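# Transfer the 96-well plate from bench spot B1 to nest N1

## Task

Carry the 96-well plate from bench position B1 onto the raised nest N1 so that it lies level between the nest's locating guides, with well A1 (the plate's clipped corner) at the nest corner labelled A1; then open the gripper and pull the hand away.

## Robot and tools

Robot: two arms, left_arm and right_arm, each ending in a two-finger parallel gripper. Looking from the arms toward the table, B1 (bench spot) is on the left and N1 (raised nest) on the right. The plate has one cut corner marking well A1. A small drop of a few mm when placing is acceptable; a long fall is not. Never knock anything off the table, and keep the arms from colliding or pushing on each other. Loose objects may occasionally get nudged by outside forces.

Frame: one shared scene frame for everything. Origin on the table surface midway between the arms; +z up; +x outward over the table; left_arm sits on the +y side. The arm names do not mean left or right in a camera picture. Positions are in metres; orientations are unit quaternions written w first (qw, qx, qy, qz). For each gripper, the fingers extend along its own +z axis and close along its own y axis. The reported hand point lies between the finger pads, roughly 1 cm short of the tips. Printed positions can be slightly wrong, worse when the arm reaches far, and motions often stop a centimetre or more from the command, usually low. Very small commanded steps (a few mm) may produce no motion.

Row layout (used by execute_actions and move): one flat list of 16 numbers covering both arms, always, even if only one moves: left_arm x, y, z, qw, qx, qy, qz, opening, then right_arm x, y, z, qw, qx, qy, qz, opening. x, y, z and the quaternion are an absolute target pose for that gripper in the scene frame, not an offset. Opening runs from -1 (closed) to +1 (fully open, 0.094 m). Optionally 12 more numbers in 0..1 may follow: per-joint stiffness multipliers, six for left_arm then six for right_arm, in joint order (waist, shoulder, elbow, wrist pitch, wrist yaw, wrist roll); they persist until changed.

execute_actions(actions): actions is a list of up to 15 actions; each action is a list of up to 15 rows, each row applied for one 1/30 s step. A short action repeats its final row until 15 steps pass (0.5 s). An empty list just reports state and images. Every control step, the command is limited to within 70 mm and 16 degrees of the gripper's measured pose, so distant targets need several actions; afterwards the arm coasts at most to the last clipped pose. An action is rejected for both arms if any target is more than 0.6 m from that gripper's starting position along any of its own axes; if the first action is rejected or any action is malformed, nothing in the call runs. To hold an orientation, repeat the same quaternion in every row rather than copying the drifting reported one.

move(target, speed, blocking): target is one 16-number row as above (absolute poses). Each gripper follows a straight line toward its pose; both finish together, taking 0.5 to 10 s (cut off at 10 s). Rotation takes the shorter direction. speed is the top path speed in m/s, 0.002 to 0.5, default 0.25 (turning up to twice that in rad/s). Paths ignore obstacles and the other arm; hands lag, drift and may exceed speed near full extension. Faster contact hits harder, and aiming past a surface presses harder. Opening is applied at the start. blocking=false returns after 0.5 s while motion continues; until a result shows the move ended, other moves and action rows are refused, so use wait or stop. The result adds a move: line with the outcome (done, off_target, moving, held, fault), active limits (paced = command was clipped; held = a check blocked some steps, after which the arm may speed up), and each gripper's distance to its pose. If only one arm is named, the other finished fine.

wait(seconds): 0 to 10 s; arms keep their last command; returns early if a running move ends. stop(): brakes a running move (needs room); fingers continue. zoom_image(camera, region): camera is cam_head_left, cam_head_right, cam_left_wrist or cam_right_wrist; region is [x0, y0, x1, y1] pixels of that camera's last image, origin top-left, at most 504 by 504. Head images are 672x504, wrist images 504x504. finished_scene(scene): pass the current scene number once the plate is placed and the hand is clear; it is final.

Results: a state line per arm gives position and quaternion; Hand target lines show where the controller is heading; grip_measured is the finger opening on the command scale (last Joint positions value is metres). Step readings may mark HELD for an arm whose row was held back. A pose unreachable line means the clearance check altered or blocked that arm's command. FAULT lines mean an arm stopped. Camera calibration (intrinsics, distortion, world-to-camera transforms) is given per camera and may be a little off.

Gripping: command an opening below grip_measured to hold; about 0.03 below holds firmly. Finger force is roughly 50 to 62 N per pad. For an idle arm, resend its exact last pose and opening each call. Holding loads heats motors: MOTOR HOT appears at 85 °C, and at 100 °C that arm drops everything (OVER-TEMPERATURE FAULT), so don't hold the plate longer than needed. Joint limits (rad): waist -2.880..2.880, shoulder 0..3.142, elbow 0..3.019, wrist pitch -1.693..1.571, wrist yaw -1.571..1.571, wrist roll -2.094..2.094.

Each tool is called after "Call:" as name(argument=value, ...) on one line, values as JSON.

## Session

Call:
execute_actions(actions=[])

Scene clock: 0.00 s.
left_arm: end_effector_position=(+0.3219, +0.7176, +0.3485) grip_measured=+1.000 end_effector_quat_wxyz=(-0.506, +0.590, -0.562, -0.282) | right_arm: end_effector_position=(+0.4293, +0.1323, +0.1350) grip_measured=+1.000 end_effector_quat_wxyz=(-0.388, +0.331, +0.805, +0.304)
Joint positions: left_arm=[ 0.876  1.141  0.961 -0.23  -0.601 -0.543  0.094] | right_arm=[ 0.72   1.995  1.59  -1.068 -1.028  1.41   0.094]
Joint velocities: left_arm=[ 0.005 -0.005  0.002 -0.002 -0.095  0.022  0.   ] | right_arm=[ 0.005  0.005  0.017  0.007 -0.066 -0.11   0.   ]
Hand target (left_arm): +0.325, +0.720, +0.362; -0.516, +0.589, -0.555, -0.281
Hand target (right_arm): +0.436, +0.137, +0.151; -0.379, +0.322, +0.808, +0.318
Joint stiffness scale: left_arm=[1. 1. 1. 1. 1. 1.] | right_arm=[1. 1. 1. 1. 1. 1.]

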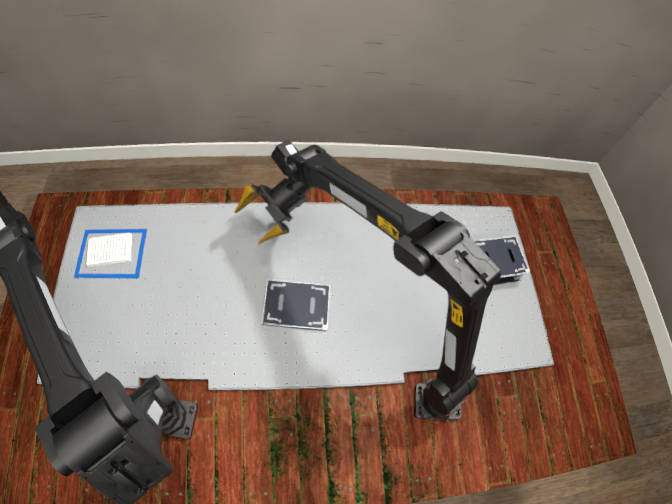

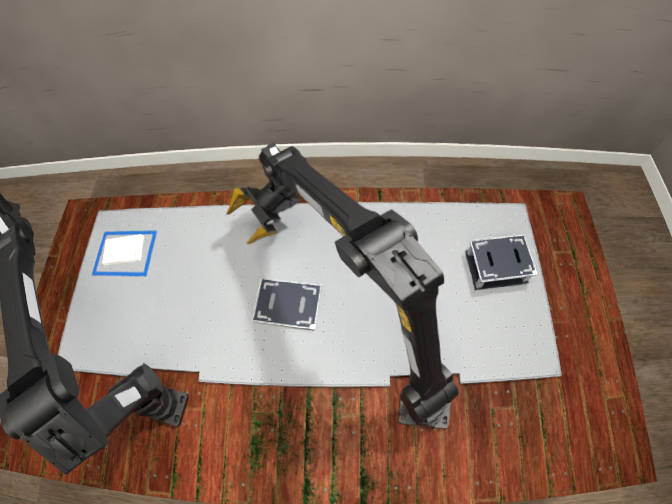

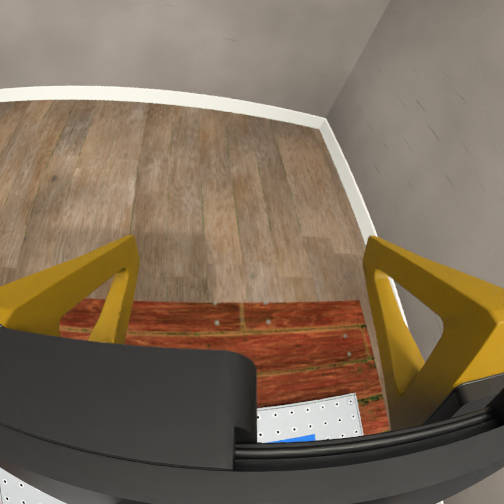

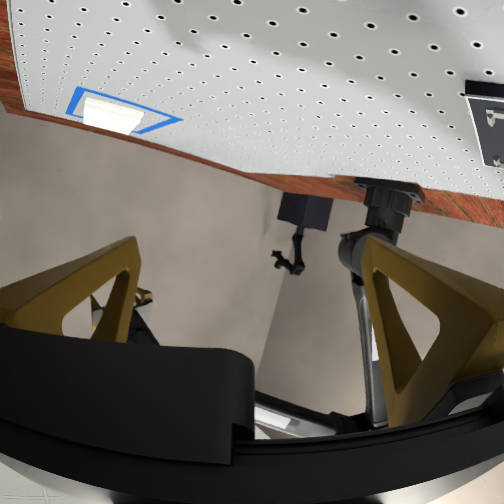

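Call:
zoom_image(camera="cam_head_right", region=[440, 210, 560, 300])

Call:
zoom_image(camera="cam_head_left", region=[60, 210, 180, 300])

Call:
zoom_image(camera="cam_head_left", region=[240, 260, 360, 350])

Region (440, 210, 560, 300) of cam_head_right's 672x504 image, scaled by 4.200, with more detail than that image has; it fills the top 378 rows of this view, and the rest is white.

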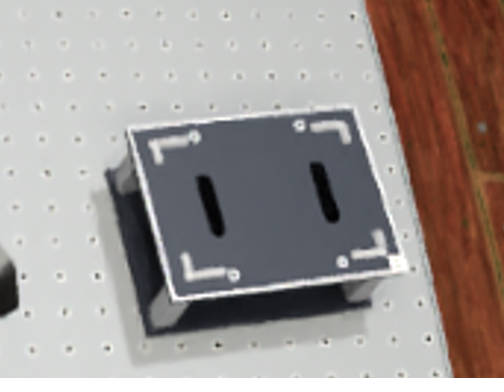

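Region (60, 210, 180, 300) of cam_head_left's 672x504 image, scaled by 4.200, with more detail than that image has; it fills the top 378 rows of this view, and the rest is white.

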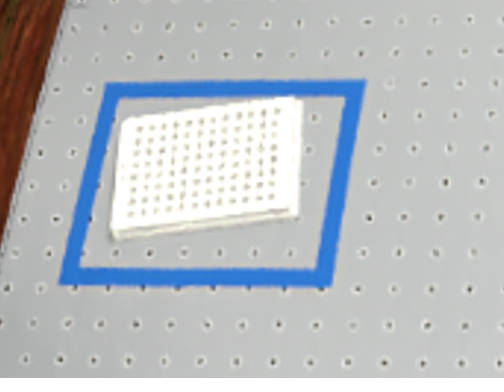

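Region (240, 260, 360, 350) of cam_head_left's 672x504 image, scaled by 4.200, with more detail than that image has; it fills the top 378 rows of this view, and the rest is white.

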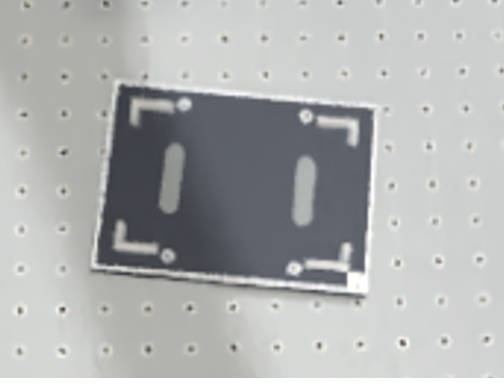

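Call:
move(target=[0.446,0.559,0.22,0,-0.755,0.656,0,1,0.35,-0.2,0.25,-0.388,0.331,0.805,0.304,1])

Scene clock: 15.07 s.
left_arm: end_effector_position=(+0.4289, +0.5550, +0.2081) grip_measured=+1.000 end_effector_quat_wxyz=(+0.007, +0.751, -0.660, -0.004) | right_arm: end_effector_position=(+0.3517, -0.1972, +0.2495) grip_measured=+1.000 end_effector_quat_wxyz=(-0.292, +0.392, +0.805, +0.337)
Joint positions: left_arm=[ 0.677  1.641  1.51  -1.457 -0.002 -1.222  0.094] | right_arm=[ 0.123  1.446  1.202 -1.681 -0.872  0.717  0.094]
Joint velocities: left_arm=[-0.015  0.005 -0.002  0.012 -0.007 -0.037  0.   ] | right_arm=[-0.005 -0.015 -0.002  0.002 -0.051 -0.007  0.   ]
Hand target (left_arm): +0.443, +0.556, +0.219; -0.002, +0.753, -0.658, +0.002
Hand target (right_arm): +0.349, -0.199, +0.253; -0.288, +0.389, +0.807, +0.339
Off the commanded pose (left_arm): 0.021 m, 1 deg.
Off the commanded pose (right_arm): 0.003 m, 14 deg.
Joint stiffness scale: left_arm=[1. 1. 1. 1. 1. 1.] | right_arm=[1. 1. 1. 1. 1. 1.]
joint sent to its limit (right arm) — the command would take joint 4 (wrist pitch) past its lower limit, so that joint was sent only as far as its limit.
move: off_target (left_arm, right_arm)
camera_calibration (this result's frames):
cam_left_wrist: T_world_to_cam=[[0.991438, 0.129338, -0.0179766, -0.492451], [0.115405, -0.803455, 0.584074, 0.281818], [0.0610993, -0.581147, -0.811502, 0.590997], [0, 0, 0, 1]] pos_world=[0.419602, 0.633576, 0.30614]
cam_right_wrist: T_world_to_cam=[[-0.825565, -0.466234, -0.317912, 0.281769], [-0.309402, -0.09716, 0.945955, -0.141292], [-0.471925, 0.87931, -0.064042, 0.47968], [0, 0, 0, 1]] pos_world=[0.415275, -0.304145, 0.253953]

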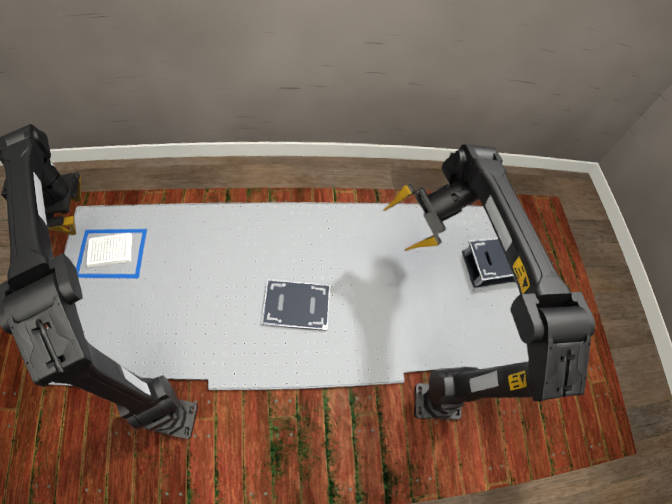

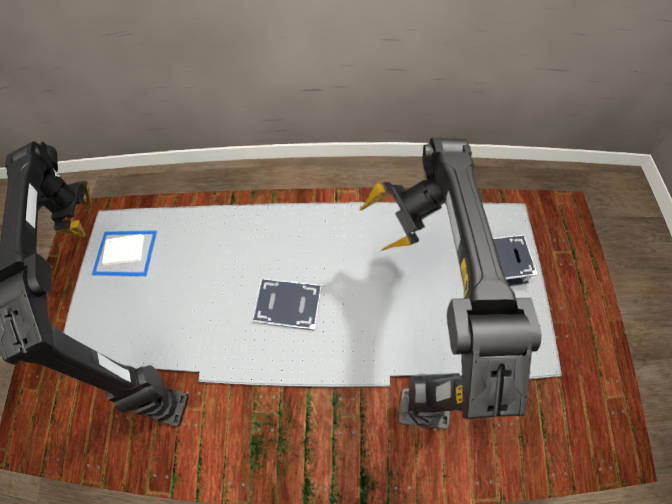

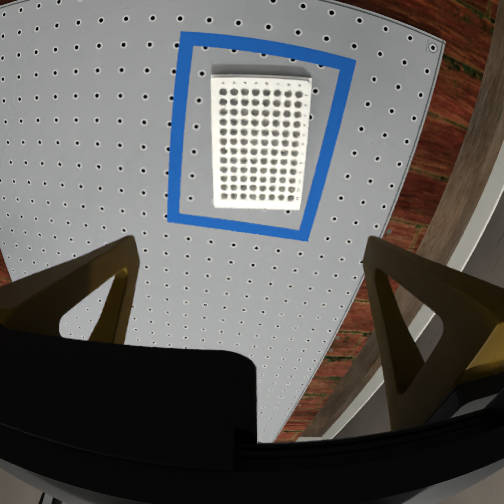

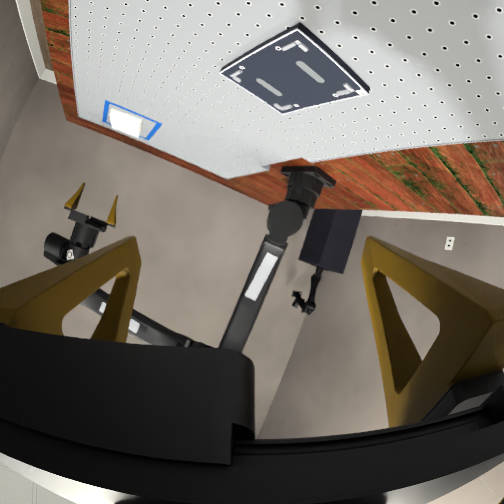

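Call:
zoom_image(camera="cam_left_wrist", region=[160, 30, 360, 240])

Region (160, 30, 360, 240) of cam_left_wrist's 504x504 image, scaled by 2.400, with more detail than that image has; it fills the left 480 columns of this view, and the rest is white.

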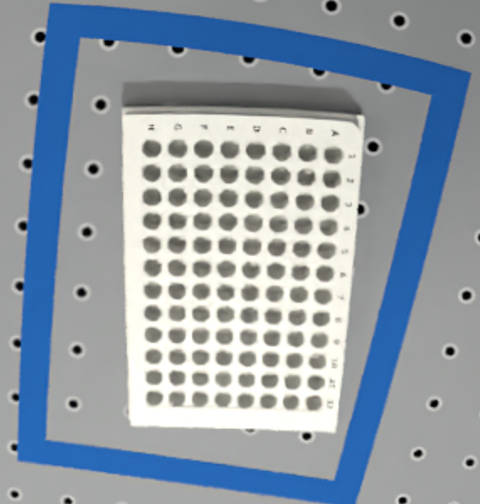

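Call:
move(target=[0.447,0.551,0.075,0,-0.755,0.656,0,1,0.3,-0.3,0.25,0,-0.087,0.996,0,1], speed=0.15)

Scene clock: 30.40 s.
left_arm: end_effector_position=(+0.4436, +0.5558, +0.0892) grip_measured=+1.000 end_effector_quat_wxyz=(-0.009, +0.754, -0.657, +0.003) | right_arm: end_effector_position=(+0.3003, -0.3049, +0.2486) grip_measured=+1.000 end_effector_quat_wxyz=(-0.012, -0.071, +0.997, -0.000)
Joint positions: left_arm=[ 0.665  1.737  1.312 -1.126 -0.002 -1.242  0.094] | right_arm=[ 0.2    1.138  1.116 -1.573  0.001 -0.088  0.094]
Joint velocities: left_arm=[-0.005 -0.005 -0.007  0.002 -0.007 -0.022  0.   ] | right_arm=[ 0.005 -0.005 -0.022  0.012 -0.037 -0.007  0.   ]
Hand target (left_arm): +0.445, +0.550, +0.075; +0.000, +0.755, -0.656, -0.000
Hand target (right_arm): +0.301, -0.301, +0.252; -0.000, -0.085, +0.996, -0.001
Off the commanded pose (left_arm): 0.015 m, 1 deg.
Off the commanded pose (right_arm): 0.005 m, 2 deg.
Joint stiffness scale: left_arm=[1. 1. 1. 1. 1. 1.] | right_arm=[1. 1. 1. 1. 1. 1.]
move: off_target (left_arm)
camera_calibration (this result's frames):
cam_left_wrist: T_world_to_cam=[[0.990402, 0.137296, 0.015902, -0.516315], [0.103344, -0.812014, 0.574416, 0.361093], [0.0917775, -0.567259, -0.818409, 0.473329], [0, 0, 0, 1]] pos_world=[0.430602, 0.632601, 0.18817]
cam_right_wrist: T_world_to_cam=[[0.14588, -0.989294, -0.00399852, -0.340369], [-0.790389, -0.118979, 0.600941, 0.0567201], [-0.594983, -0.0845051, -0.799284, 0.475979], [0, 0, 0, 1]] pos_world=[0.377683, -0.289754, 0.344996]

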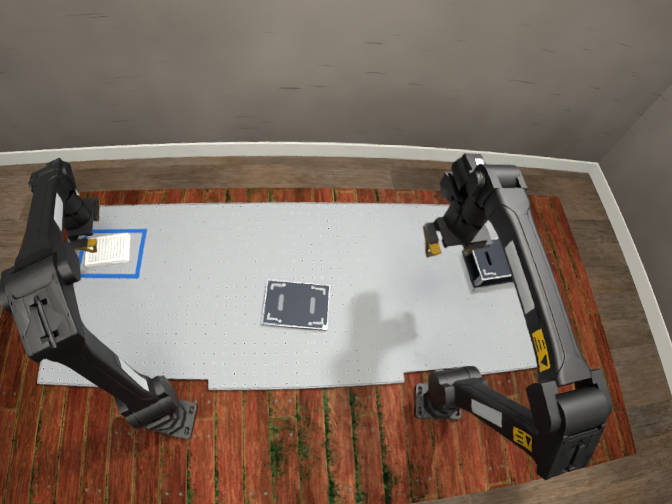

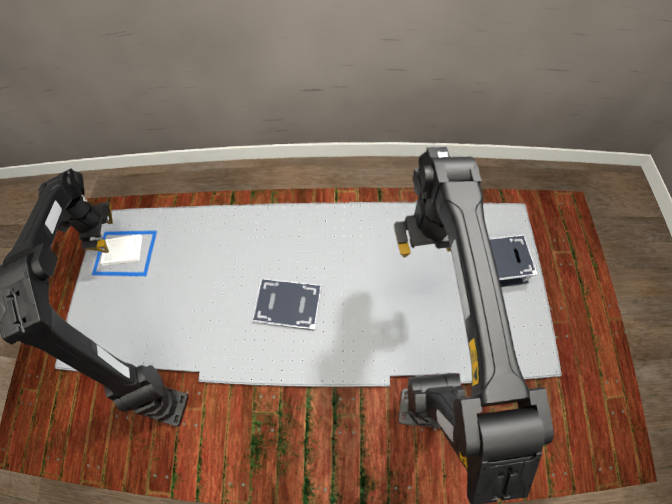

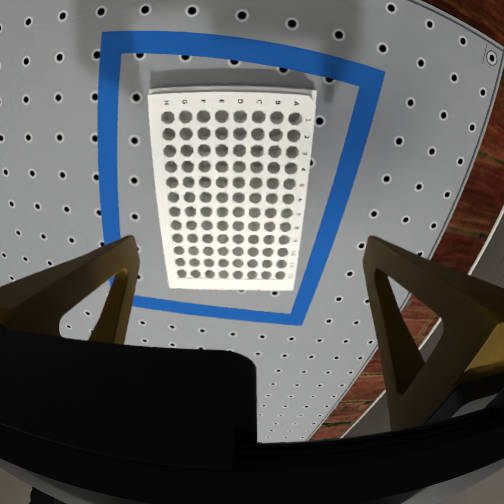

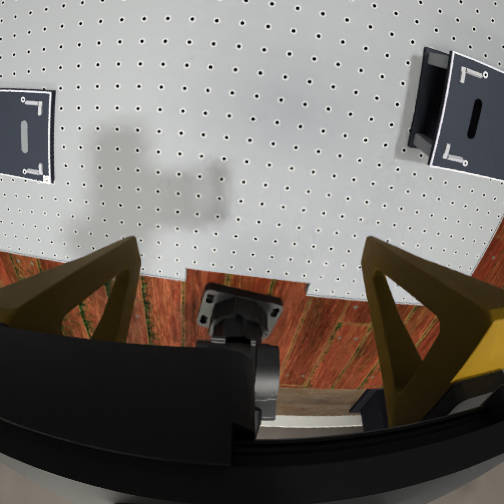

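Call:
move(target=[0.435,0.55,0.035,0,-0.755,0.656,0,1,0.3,-0.3,0.25,0,-0.087,0.996,0,1], speed=0.08)

Scene clock: 34.27 s.
left_arm: end_effector_position=(+0.4343, +0.5511, +0.0460) grip_measured=+1.000 end_effector_quat_wxyz=(-0.006, +0.754, -0.657, +0.001) | right_arm: end_effector_position=(+0.2997, -0.3046, +0.2456) grip_measured=+1.000 end_effector_quat_wxyz=(-0.013, -0.074, +0.997, -0.000)
Joint positions: left_arm=[ 0.665  1.77   1.229 -1.019 -0.002 -1.242  0.094] | right_arm=[ 0.201  1.138  1.108 -1.567  0.001 -0.093  0.094]
Joint velocities: left_arm=[ 0.005 -0.015 -0.002  0.017  0.022  0.037  0.   ] | right_arm=[-0.005  0.005 -0.002 -0.007 -0.007 -0.022  0.   ]
Hand target (left_arm): +0.434, +0.550, +0.035; +0.000, +0.755, -0.656, -0.000
Hand target (right_arm): +0.300, -0.300, +0.250; +0.000, -0.087, +0.996, -0.000
Off the commanded pose (left_arm): 0.011 m, 1 deg.
Off the commanded pose (right_arm): 0.006 m, 2 deg.
Joint stiffness scale: left_arm=[1. 1. 1. 1. 1. 1.] | right_arm=[1. 1. 1. 1. 1. 1.]
move: off_target (left_arm)
camera_calibration (this result's frames):
cam_left_wrist: T_world_to_cam=[[0.990431, 0.137714, 0.00904226, -0.505646], [0.107378, -0.810099, 0.576376, 0.380189], [0.0867003, -0.569889, -0.817135, 0.439726], [0, 0, 0, 1]] pos_world=[0.421859, 0.628221, 0.144756]
cam_right_wrist: T_world_to_cam=[[0.151905, -0.988386, -0.00433807, -0.341426], [-0.788266, -0.123794, 0.602754, 0.055517], [-0.59629, -0.0881417, -0.797915, 0.472127], [0, 0, 0, 1]] pos_world=[0.377151, -0.288974, 0.341773]

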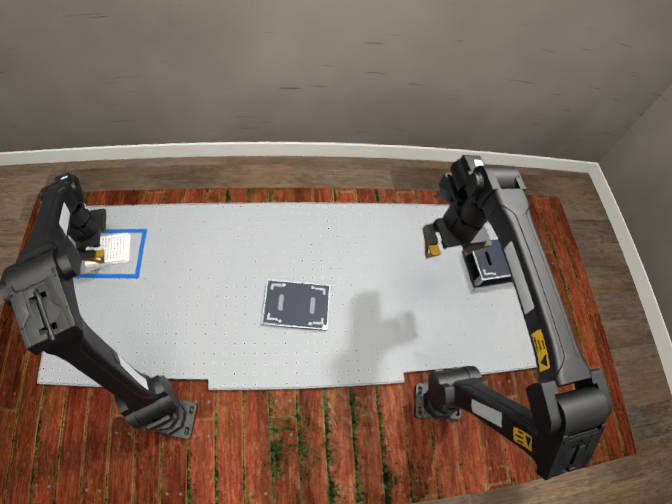

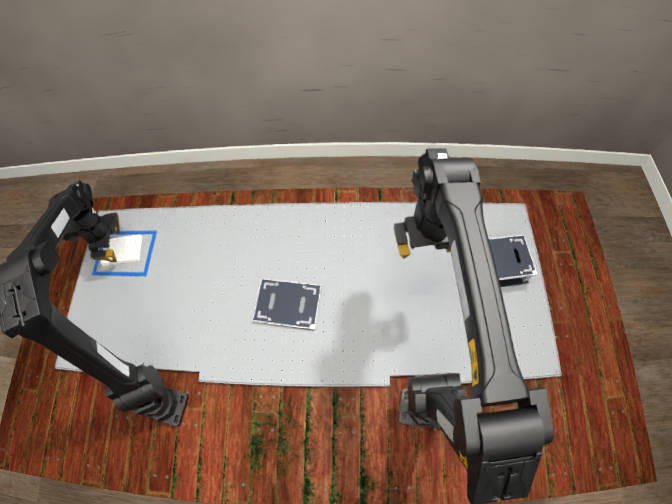

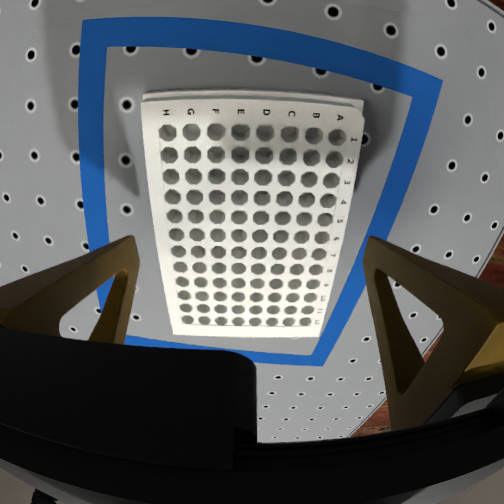

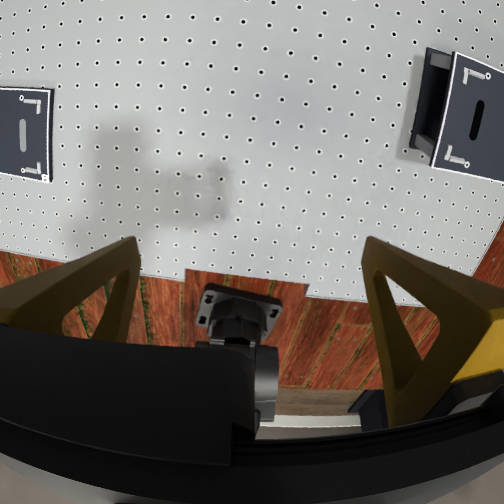

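Centered. Descend.

Call:
move(target=[0.435,0.55,0.004,0,-0.755,0.656,0,1,0.3,-0.3,0.25,0,-0.087,0.996,0,1], speed=0.04)

Scene clock: 37.33 s.
left_arm: end_effector_position=(+0.4367, +0.5523, +0.0212) grip_measured=+1.000 end_effector_quat_wxyz=(-0.011, +0.754, -0.657, +0.003) | right_arm: end_effector_position=(+0.2997, -0.3046, +0.2456) grip_measured=+1.000 end_effector_quat_wxyz=(-0.013, -0.074, +0.997, -0.000)
Joint positions: left_arm=[ 0.665  1.805  1.204 -0.948 -0.002 -1.242  0.094] | right_arm=[ 0.201  1.138  1.108 -1.567  0.001 -0.093  0.094]
Joint velocities: left_arm=[-0.005 -0.005  0.002 -0.022 -0.037 -0.007  0.   ] | right_arm=[-0.005 -0.015  0.017 -0.007 -0.051  0.007  0.   ]
Hand target (left_arm): +0.434, +0.550, +0.004; -0.000, +0.755, -0.656, +0.000
Hand target (right_arm): +0.300, -0.300, +0.250; +0.000, -0.087, +0.996, -0.000
Off the commanded pose (left_arm): 0.017 m, 1 deg.
Off the commanded pose (right_arm): 0.006 m, 2 deg.
Joint stiffness scale: left_arm=[1. 1. 1. 1. 1. 1.] | right_arm=[1. 1. 1. 1. 1. 1.]
move: off_target (left_arm)
camera_calibration (this result's frames):
cam_left_wrist: T_world_to_cam=[[0.990303, 0.13765, 0.0187945, -0.508145], [0.102086, -0.812757, 0.573589, 0.399032], [0.0942299, -0.566108, -0.818928, 0.414651], [0, 0, 0, 1]] pos_world=[0.42341, 0.628999, 0.120239]
cam_right_wrist: T_world_to_cam=[[0.151905, -0.988386, -0.00433807, -0.341426], [-0.788266, -0.123794, 0.602754, 0.055517], [-0.59629, -0.0881417, -0.797915, 0.472127], [0, 0, 0, 1]] pos_world=[0.377151, -0.288974, 0.341773]

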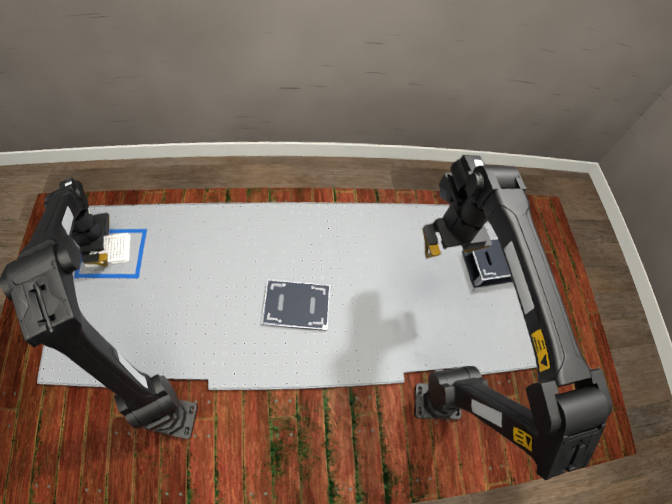

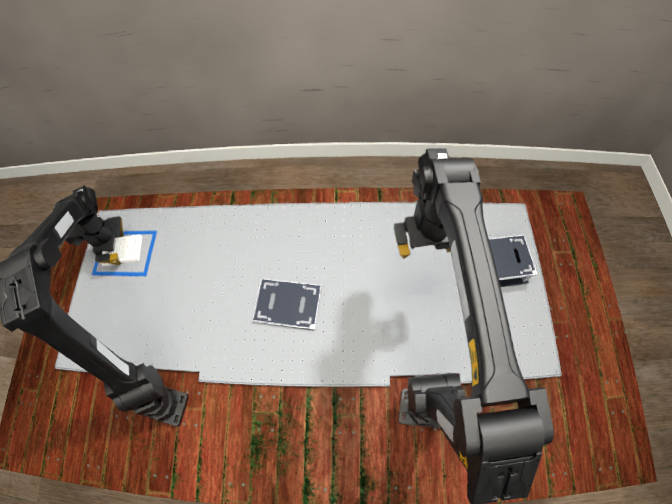

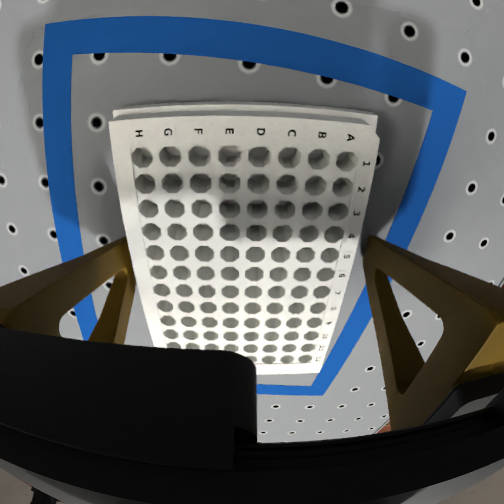

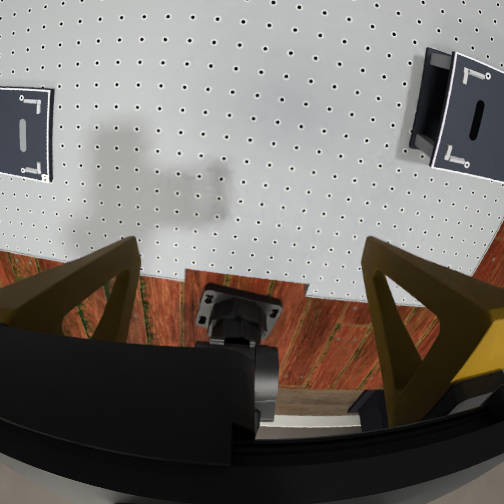

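Call:
move(target=[0.431,0.542,-0.004,0,-0.755,0.656,0,1,0.3,-0.3,0.25,0,-0.087,0.996,0,1], speed=0.03)

Call:
move(target=[0.431,0.542,-0.004,0,-0.755,0.656,0,0.7,0.3,-0.3,0.25,0,-0.087,0.996,0,1], speed=0.03)

Scene clock: 42.10 s.
left_arm: end_effector_position=(+0.4362, +0.5520, +0.0210) grip_measured=+1.000 end_effector_quat_wxyz=(-0.016, +0.754, -0.657, +0.005) | right_arm: end_effector_position=(+0.2997, -0.3046, +0.2456) grip_measured=+1.000 end_effector_quat_wxyz=(-0.013, -0.074, +0.997, -0.000)
Joint positions: left_arm=[ 0.665  1.799  1.194 -0.933 -0.002 -1.242  0.094] | right_arm=[ 0.201  1.138  1.108 -1.567  0.001 -0.093  0.094]
Joint velocities: left_arm=[ 0.005 -0.015 -0.007 -0.027 -0.037 -0.022  0.   ] | right_arm=[-0.005 -0.005 -0.012 -0.007 -0.081  0.051  0.   ]
Hand target (left_arm): +0.430, +0.542, -0.003; +0.000, +0.755, -0.656, -0.000
Hand target (right_arm): +0.300, -0.300, +0.250; +0.000, -0.087, +0.996, -0.000
Off the commanded pose (left_arm): 0.027 m, 2 deg.
Off the commanded pose (right_arm): 0.006 m, 2 deg.
Joint stiffness scale: left_arm=[1. 1. 1. 1. 1. 1.] | right_arm=[1. 1. 1. 1. 1. 1.]
move: off_target (left_arm)
camera_calibration (this result's frames):
cam_left_wrist: T_world_to_cam=[[0.990075, 0.137536, 0.0289057, -0.507647], [0.0966247, -0.8155, 0.570635, 0.402981], [0.102055, -0.562178, -0.820695, 0.408796], [0, 0, 0, 1]] pos_world=[0.421951, 0.628267, 0.120216]
cam_right_wrist: T_world_to_cam=[[0.152282, -0.988328, -0.00434807, -0.341519], [-0.788218, -0.124101, 0.602754, 0.0554094], [-0.596258, -0.0883611, -0.797916, 0.472051], [0, 0, 0, 1]] pos_world=[0.377146, -0.288945, 0.341773]

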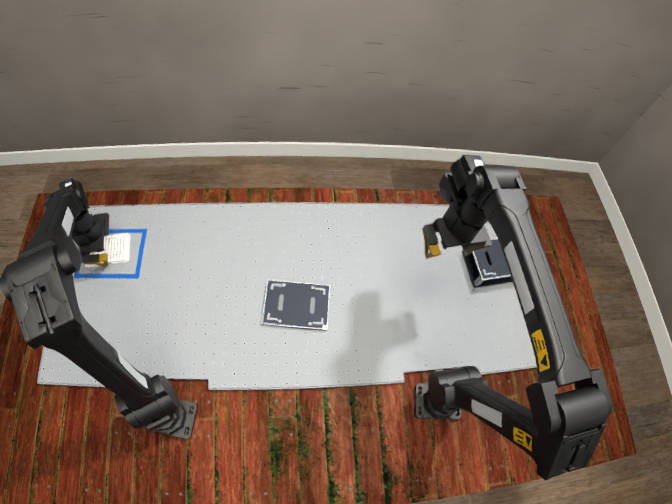

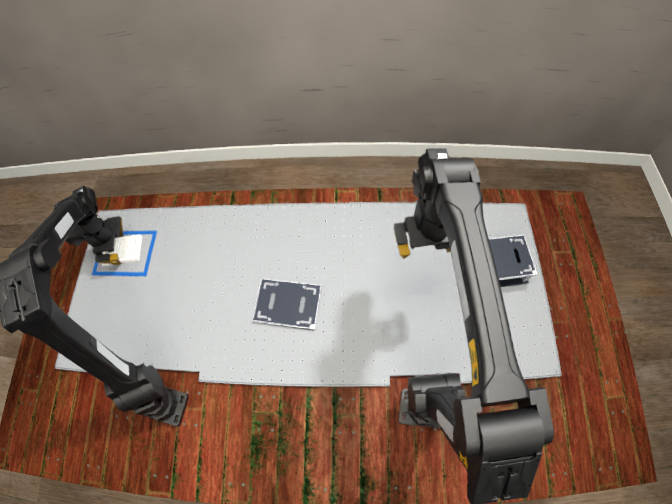

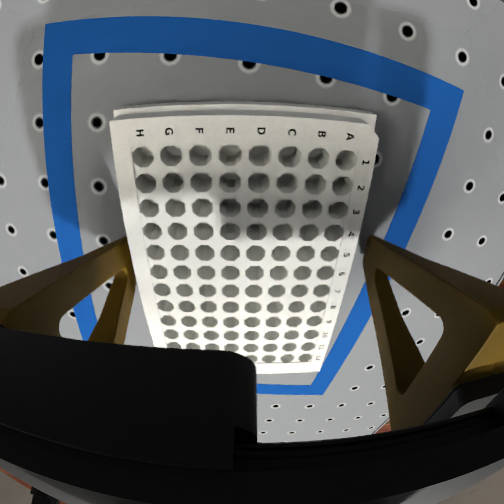

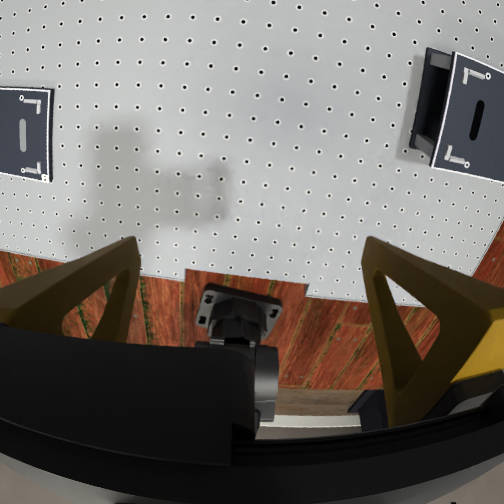

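Scene clock: 43.23 s.
left_arm: end_effector_position=(+0.4357, +0.5518, +0.0210) grip_measured=+0.764 end_effector_quat_wxyz=(-0.017, +0.754, -0.657, +0.005) | right_arm: end_effector_position=(+0.2997, -0.3046, +0.2456) grip_measured=+1.000 end_effector_quat_wxyz=(-0.013, -0.074, +0.997, -0.000)
Joint positions: left_arm=[ 0.665  1.797  1.19  -0.93  -0.003 -1.243  0.083] | right_arm=[ 0.201  1.138  1.108 -1.567  0.001 -0.093  0.094]
Joint velocities: left_arm=[-0.024 -0.005  0.012 -0.002 -0.051  0.022  0.   ] | right_arm=[-0.005 -0.024  0.007 -0.007  0.007 -0.007  0.   ]
Hand target (left_arm): +0.430, +0.542, -0.003; +0.000, +0.755, -0.656, -0.000
Hand target (right_arm): +0.300, -0.300, +0.250; +0.000, -0.087, +0.996, -0.000
Off the commanded pose (left_arm): 0.027 m, 2 deg.
Off the commanded pose (right_arm): 0.006 m, 2 deg.
Joint stiffness scale: left_arm=[1. 1. 1. 1. 1. 1.] | right_arm=[1. 1. 1. 1. 1. 1.]
move: off_target (left_arm)
camera_calibration (this result's frames):
cam_left_wrist: T_world_to_cam=[[0.989975, 0.137891, 0.0305936, -0.507256], [0.0960681, -0.816138, 0.569816, 0.403477], [0.103541, -0.561164, -0.821203, 0.407544], [0, 0, 0, 1]] pos_world=[0.421212, 0.627937, 0.120287]
cam_right_wrist: T_world_to_cam=[[0.152282, -0.988328, -0.00434807, -0.341519], [-0.788218, -0.124101, 0.602754, 0.0554094], [-0.596258, -0.0883611, -0.797916, 0.472051], [0, 0, 0, 1]] pos_world=[0.377146, -0.288945, 0.341773]

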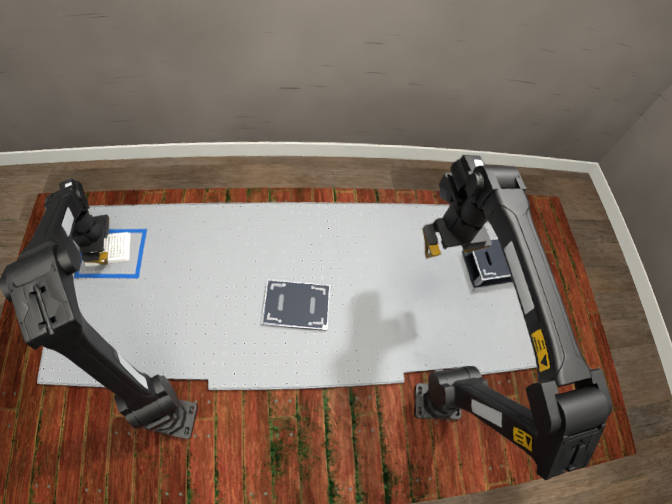

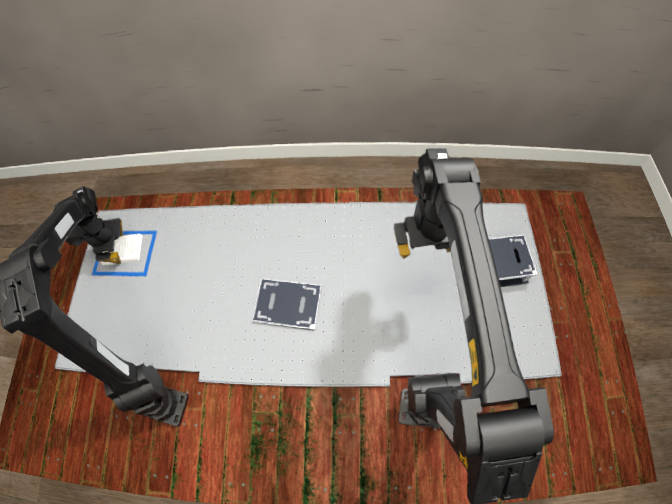

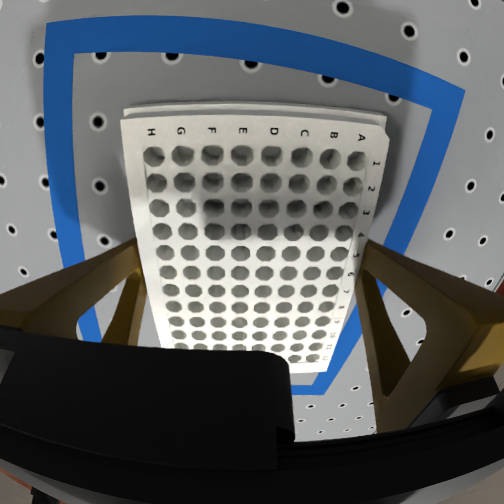

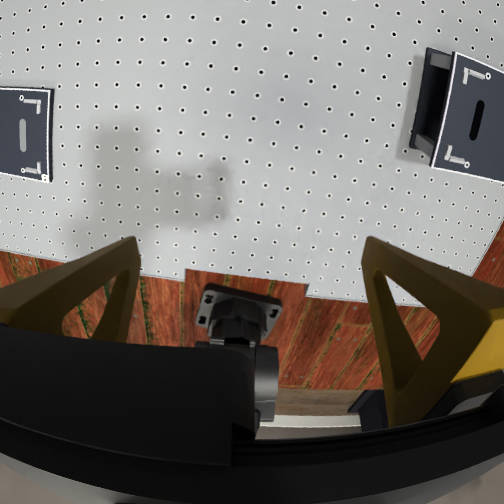

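Call:
move(target=[0.43,0.545,0.10,0,-0.755,0.656,0,0.72,0.3,-0.4,0.25,0,-0.087,0.996,0,1], speed=0.1)

Call:
move(target=[0.30,-0.09,0.10,0,-0.087,0.996,0,0.72,0.3,-0.4,0.25,0,-0.087,0.996,0,1], speed=0.25)

Scene clock: 47.60 s.
left_arm: end_effector_position=(+0.4149, +0.5414, +0.0809) grip_measured=+0.764 end_effector_quat_wxyz=(+0.019, +0.754, -0.657, -0.009) | right_arm: end_effector_position=(+0.2910, -0.3958, +0.2453) grip_measured=+1.000 end_effector_quat_wxyz=(-0.012, -0.084, +0.996, +0.005)
Joint positions: left_arm=[ 0.665  1.706  1.244 -1.151 -0.003 -1.243  0.083] | right_arm=[-0.107  1.139  1.108 -1.566 -0.002 -0.421  0.094]
Joint velocities: left_arm=[-0.024  0.005 -0.007 -0.017 -0.037  0.007  0.001] | right_arm=[-0.024 -0.005 -0.007  0.002  0.095  0.007  0.   ]
Hand target (left_arm): +0.430, +0.545, +0.100; -0.000, +0.755, -0.656, +0.000
Hand target (right_arm): +0.299, -0.400, +0.250; -0.002, -0.087, +0.996, +0.003
Off the commanded pose (left_arm): 0.025 m, 2 deg.
Off the commanded pose (right_arm): 0.011 m, 2 deg.
Joint stiffness scale: left_arm=[1. 1. 1. 1. 1. 1.] | right_arm=[1. 1. 1. 1. 1. 1.]
move: off_target (left_arm, right_arm)
camera_calibration (this result's frames):
cam_left_wrist: T_world_to_cam=[[0.989598, 0.137701, -0.0416437, -0.480927], [0.13561, -0.79628, 0.589532, 0.334035], [0.0480193, -0.589047, -0.806671, 0.49001], [0, 0, 0, 1]] pos_world=[0.407096, 0.620849, 0.178325]
cam_right_wrist: T_world_to_cam=[[0.171306, -0.985096, -0.0154753, -0.43187], [-0.7864, -0.146182, 0.600171, 0.0287964], [-0.593489, -0.0906433, -0.799722, 0.45728], [0, 0, 0, 1]] pos_world=[0.368018, -0.379775, 0.34173]

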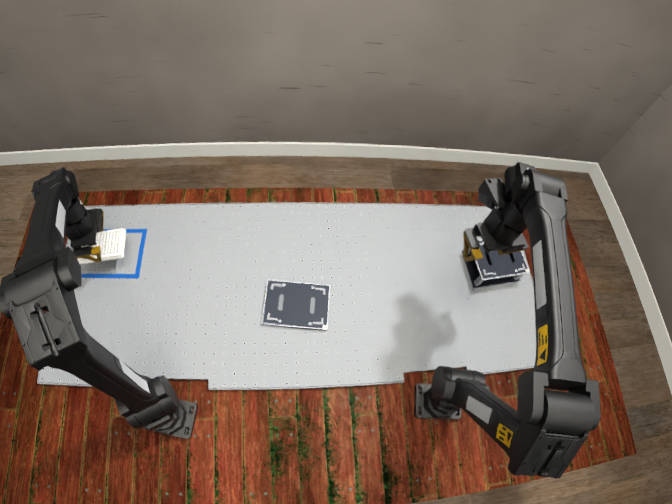

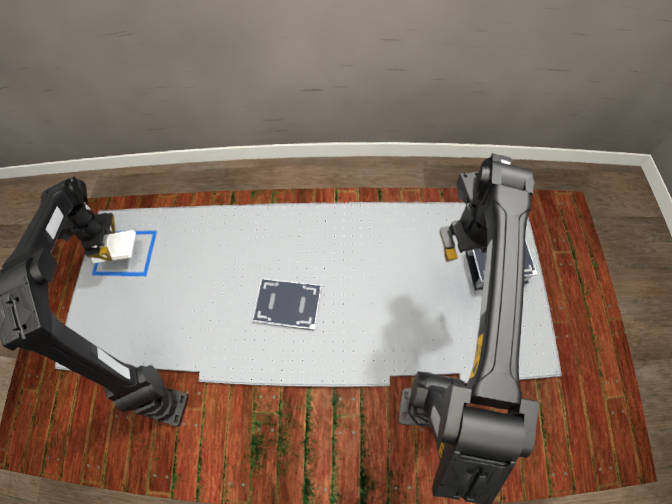

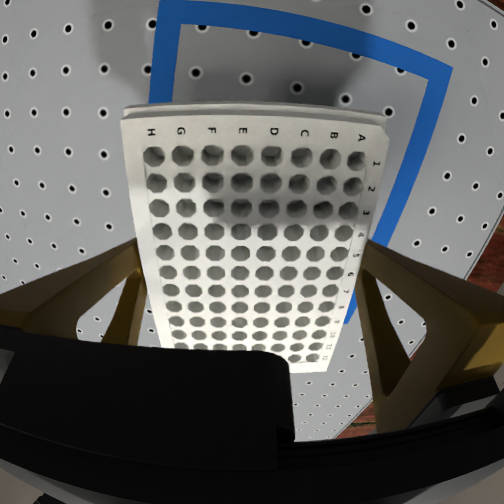

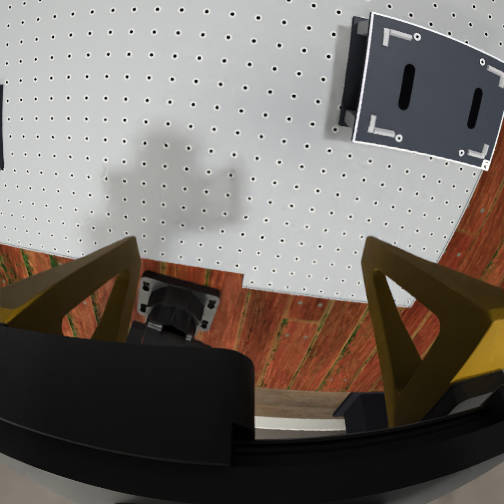

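action 0: the call puts the target (left_arm/x, left_arm/y, left_arm/z) 0.610 m from left_arm's end_effector_position in the last result along the gripper's own x axis as it stood there; a target may be at most 0.6 m away along each of those axes, so nothing of the call was run and nothing moved. Command a nearer target, and go on from there in a later call.

Call:
move(target=[0.30,-0.06,0.10,0,-0.087,0.996,0,0.72,0.3,-0.4,0.25,0,-0.087,0.996,0,1], speed=0.25)

Scene clock: 53.50 s.
left_arm: end_effector_position=(+0.2832, -0.0494, +0.0935) grip_measured=+0.764 end_effector_quat_wxyz=(-0.002, -0.094, +0.996, +0.010) | right_arm: end_effector_position=(+0.2923, -0.3961, +0.2452) grip_measured=+1.000 end_effector_quat_wxyz=(-0.009, -0.085, +0.996, +0.004)
Joint positions: left_arm=[-0.72   1.691  1.262 -1.161 -0.008 -1.108  0.083] | right_arm=[-0.107  1.139  1.108 -1.56  -0.002 -0.424  0.094]
Joint velocities: left_arm=[-0.005 -0.005 -0.017 -0.012  0.007 -0.007  0.   ] | right_arm=[-0.005 -0.015 -0.002  0.012 -0.007  0.051  0.   ]
Hand target (left_arm): +0.293, -0.060, +0.100; +0.003, -0.087, +0.996, +0.005
Hand target (right_arm): +0.300, -0.400, +0.250; +0.000, -0.087, +0.996, -0.000
Off the commanded pose (left_arm): 0.021 m, 1 deg.
Off the commanded pose (right_arm): 0.010 m, 1 deg.
Joint stiffness scale: left_arm=[1. 1. 1. 1. 1. 1.] | right_arm=[1. 1. 1. 1. 1. 1.]
move: off_target (left_arm)
camera_calibration (this result's frames):
cam_left_wrist: T_world_to_cam=[[0.188273, -0.981865, -0.0222187, -0.0989699], [-0.795662, -0.165753, 0.582622, 0.169596], [-0.575739, -0.0920136, -0.81244, 0.36021], [0, 0, 0, 1]] pos_world=[0.360961, -0.0359199, 0.19164]
cam_right_wrist: T_world_to_cam=[[0.174015, -0.984655, -0.0131657, -0.433633], [-0.789335, -0.147466, 0.595991, 0.031211], [-0.588787, -0.0933192, -0.802884, 0.45637], [0, 0, 0, 1]] pos_world=[0.368799, -0.379788, 0.342101]

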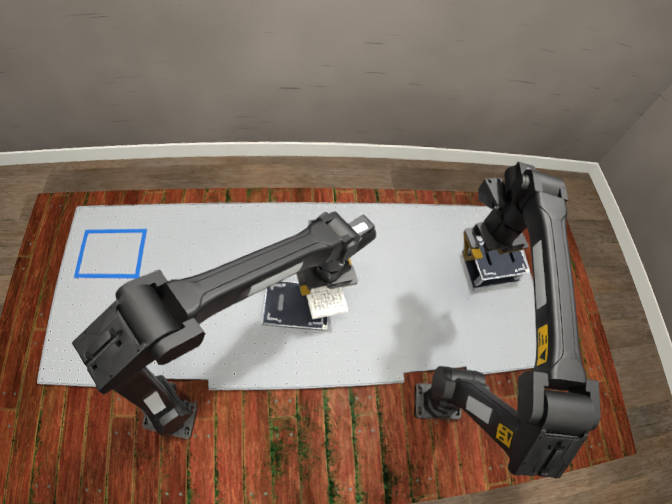

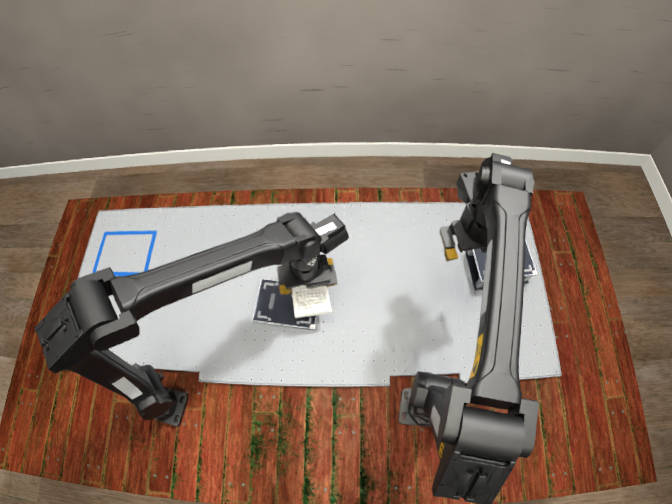

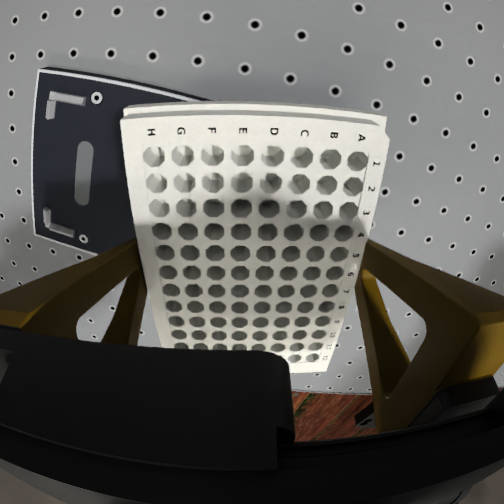

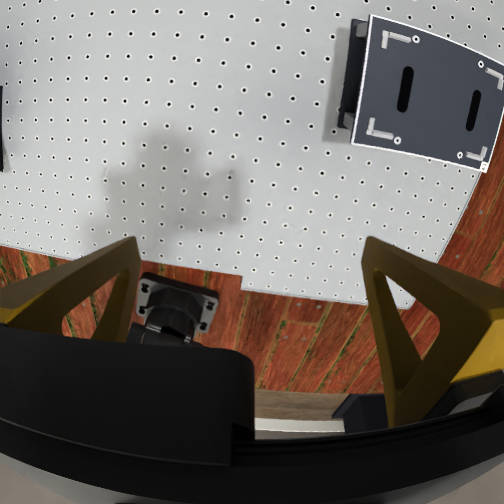

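Call:
move(target=[0.33,-0.16,0.06,0,-0.087,0.996,0,0.72,0.3,-0.42,0.25,0,-0.087,0.996,0,1], speed=0.12)

Scene clock: 56.60 s.
left_arm: end_effector_position=(+0.3247, -0.1444, +0.0536) grip_measured=+0.764 end_effector_quat_wxyz=(-0.002, -0.084, +0.996, +0.007) | right_arm: end_effector_position=(+0.2901, -0.4123, +0.2411) grip_measured=+1.000 end_effector_quat_wxyz=(-0.015, -0.088, +0.996, +0.007)
Joint positions: left_arm=[-0.761  1.972  1.559 -1.173 -0.004 -1.129  0.083] | right_arm=[-0.16   1.153  1.108 -1.557 -0.002 -0.482  0.094]
Joint velocities: left_arm=[-0.005 -0.015 -0.002  0.002 -0.022  0.037 -0.001] | right_arm=[ 0.005 -0.005 -0.007  0.002 -0.037 -0.007  0.   ]
Hand target (left_arm): +0.328, -0.160, +0.059; +0.000, -0.087, +0.996, -0.000
Hand target (right_arm): +0.299, -0.420, +0.250; -0.000, -0.087, +0.996, +0.000
Off the commanded pose (left_arm): 0.018 m, 1 deg.
Off the commanded pose (right_arm): 0.015 m, 2 deg.
Joint stiffness scale: left_arm=[1. 1. 1. 1. 1. 1.] | right_arm=[1. 1. 1. 1. 1. 1.]
move: off_target (left_arm, right_arm)
camera_calibration (this result's frames):
cam_left_wrist: T_world_to_cam=[[0.168824, -0.985511, -0.0163083, -0.195488], [-0.799057, -0.146533, 0.583126, 0.213893], [-0.577067, -0.0854144, -0.812218, 0.344363], [0, 0, 0, 1]] pos_world=[0.402636, -0.1319, 0.151783]
cam_right_wrist: T_world_to_cam=[[0.178324, -0.983775, -0.0196948, -0.448535], [-0.782153, -0.153864, 0.60379, 0.0228763], [-0.597024, -0.0922658, -0.7969, 0.451625], [0, 0, 0, 1]] pos_world=[0.367508, -0.396068, 0.337253]

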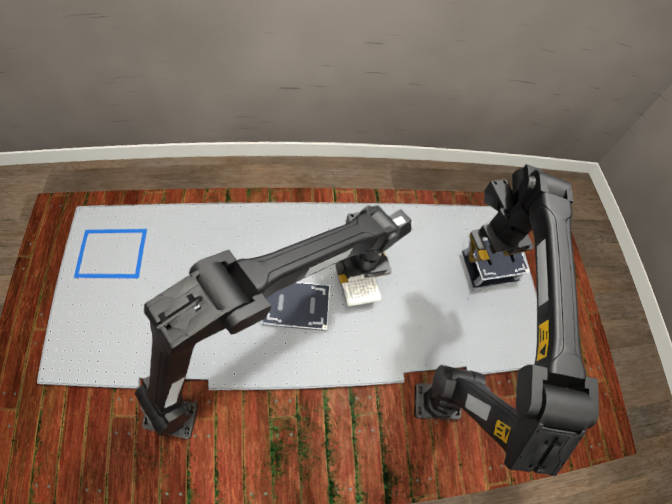

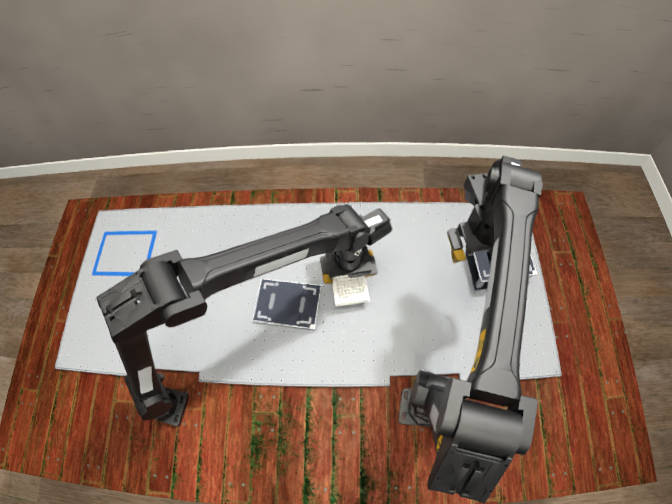

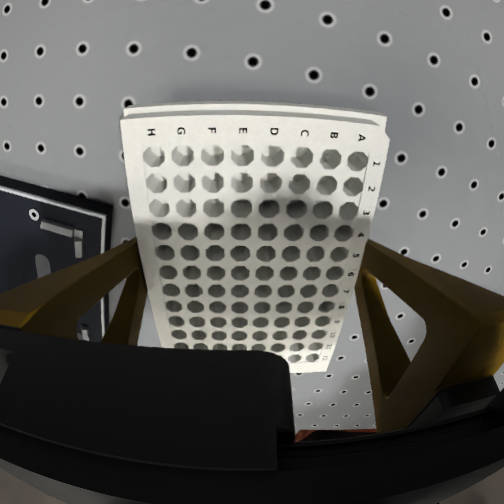

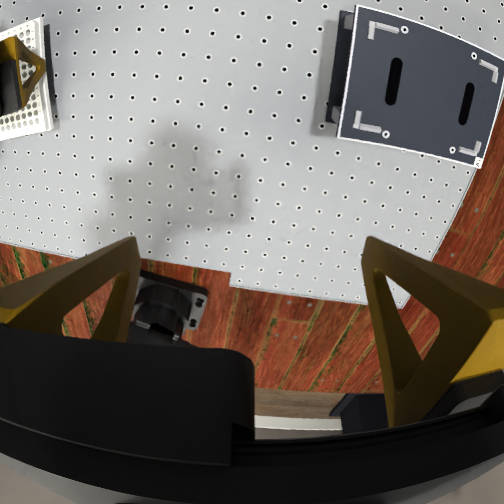

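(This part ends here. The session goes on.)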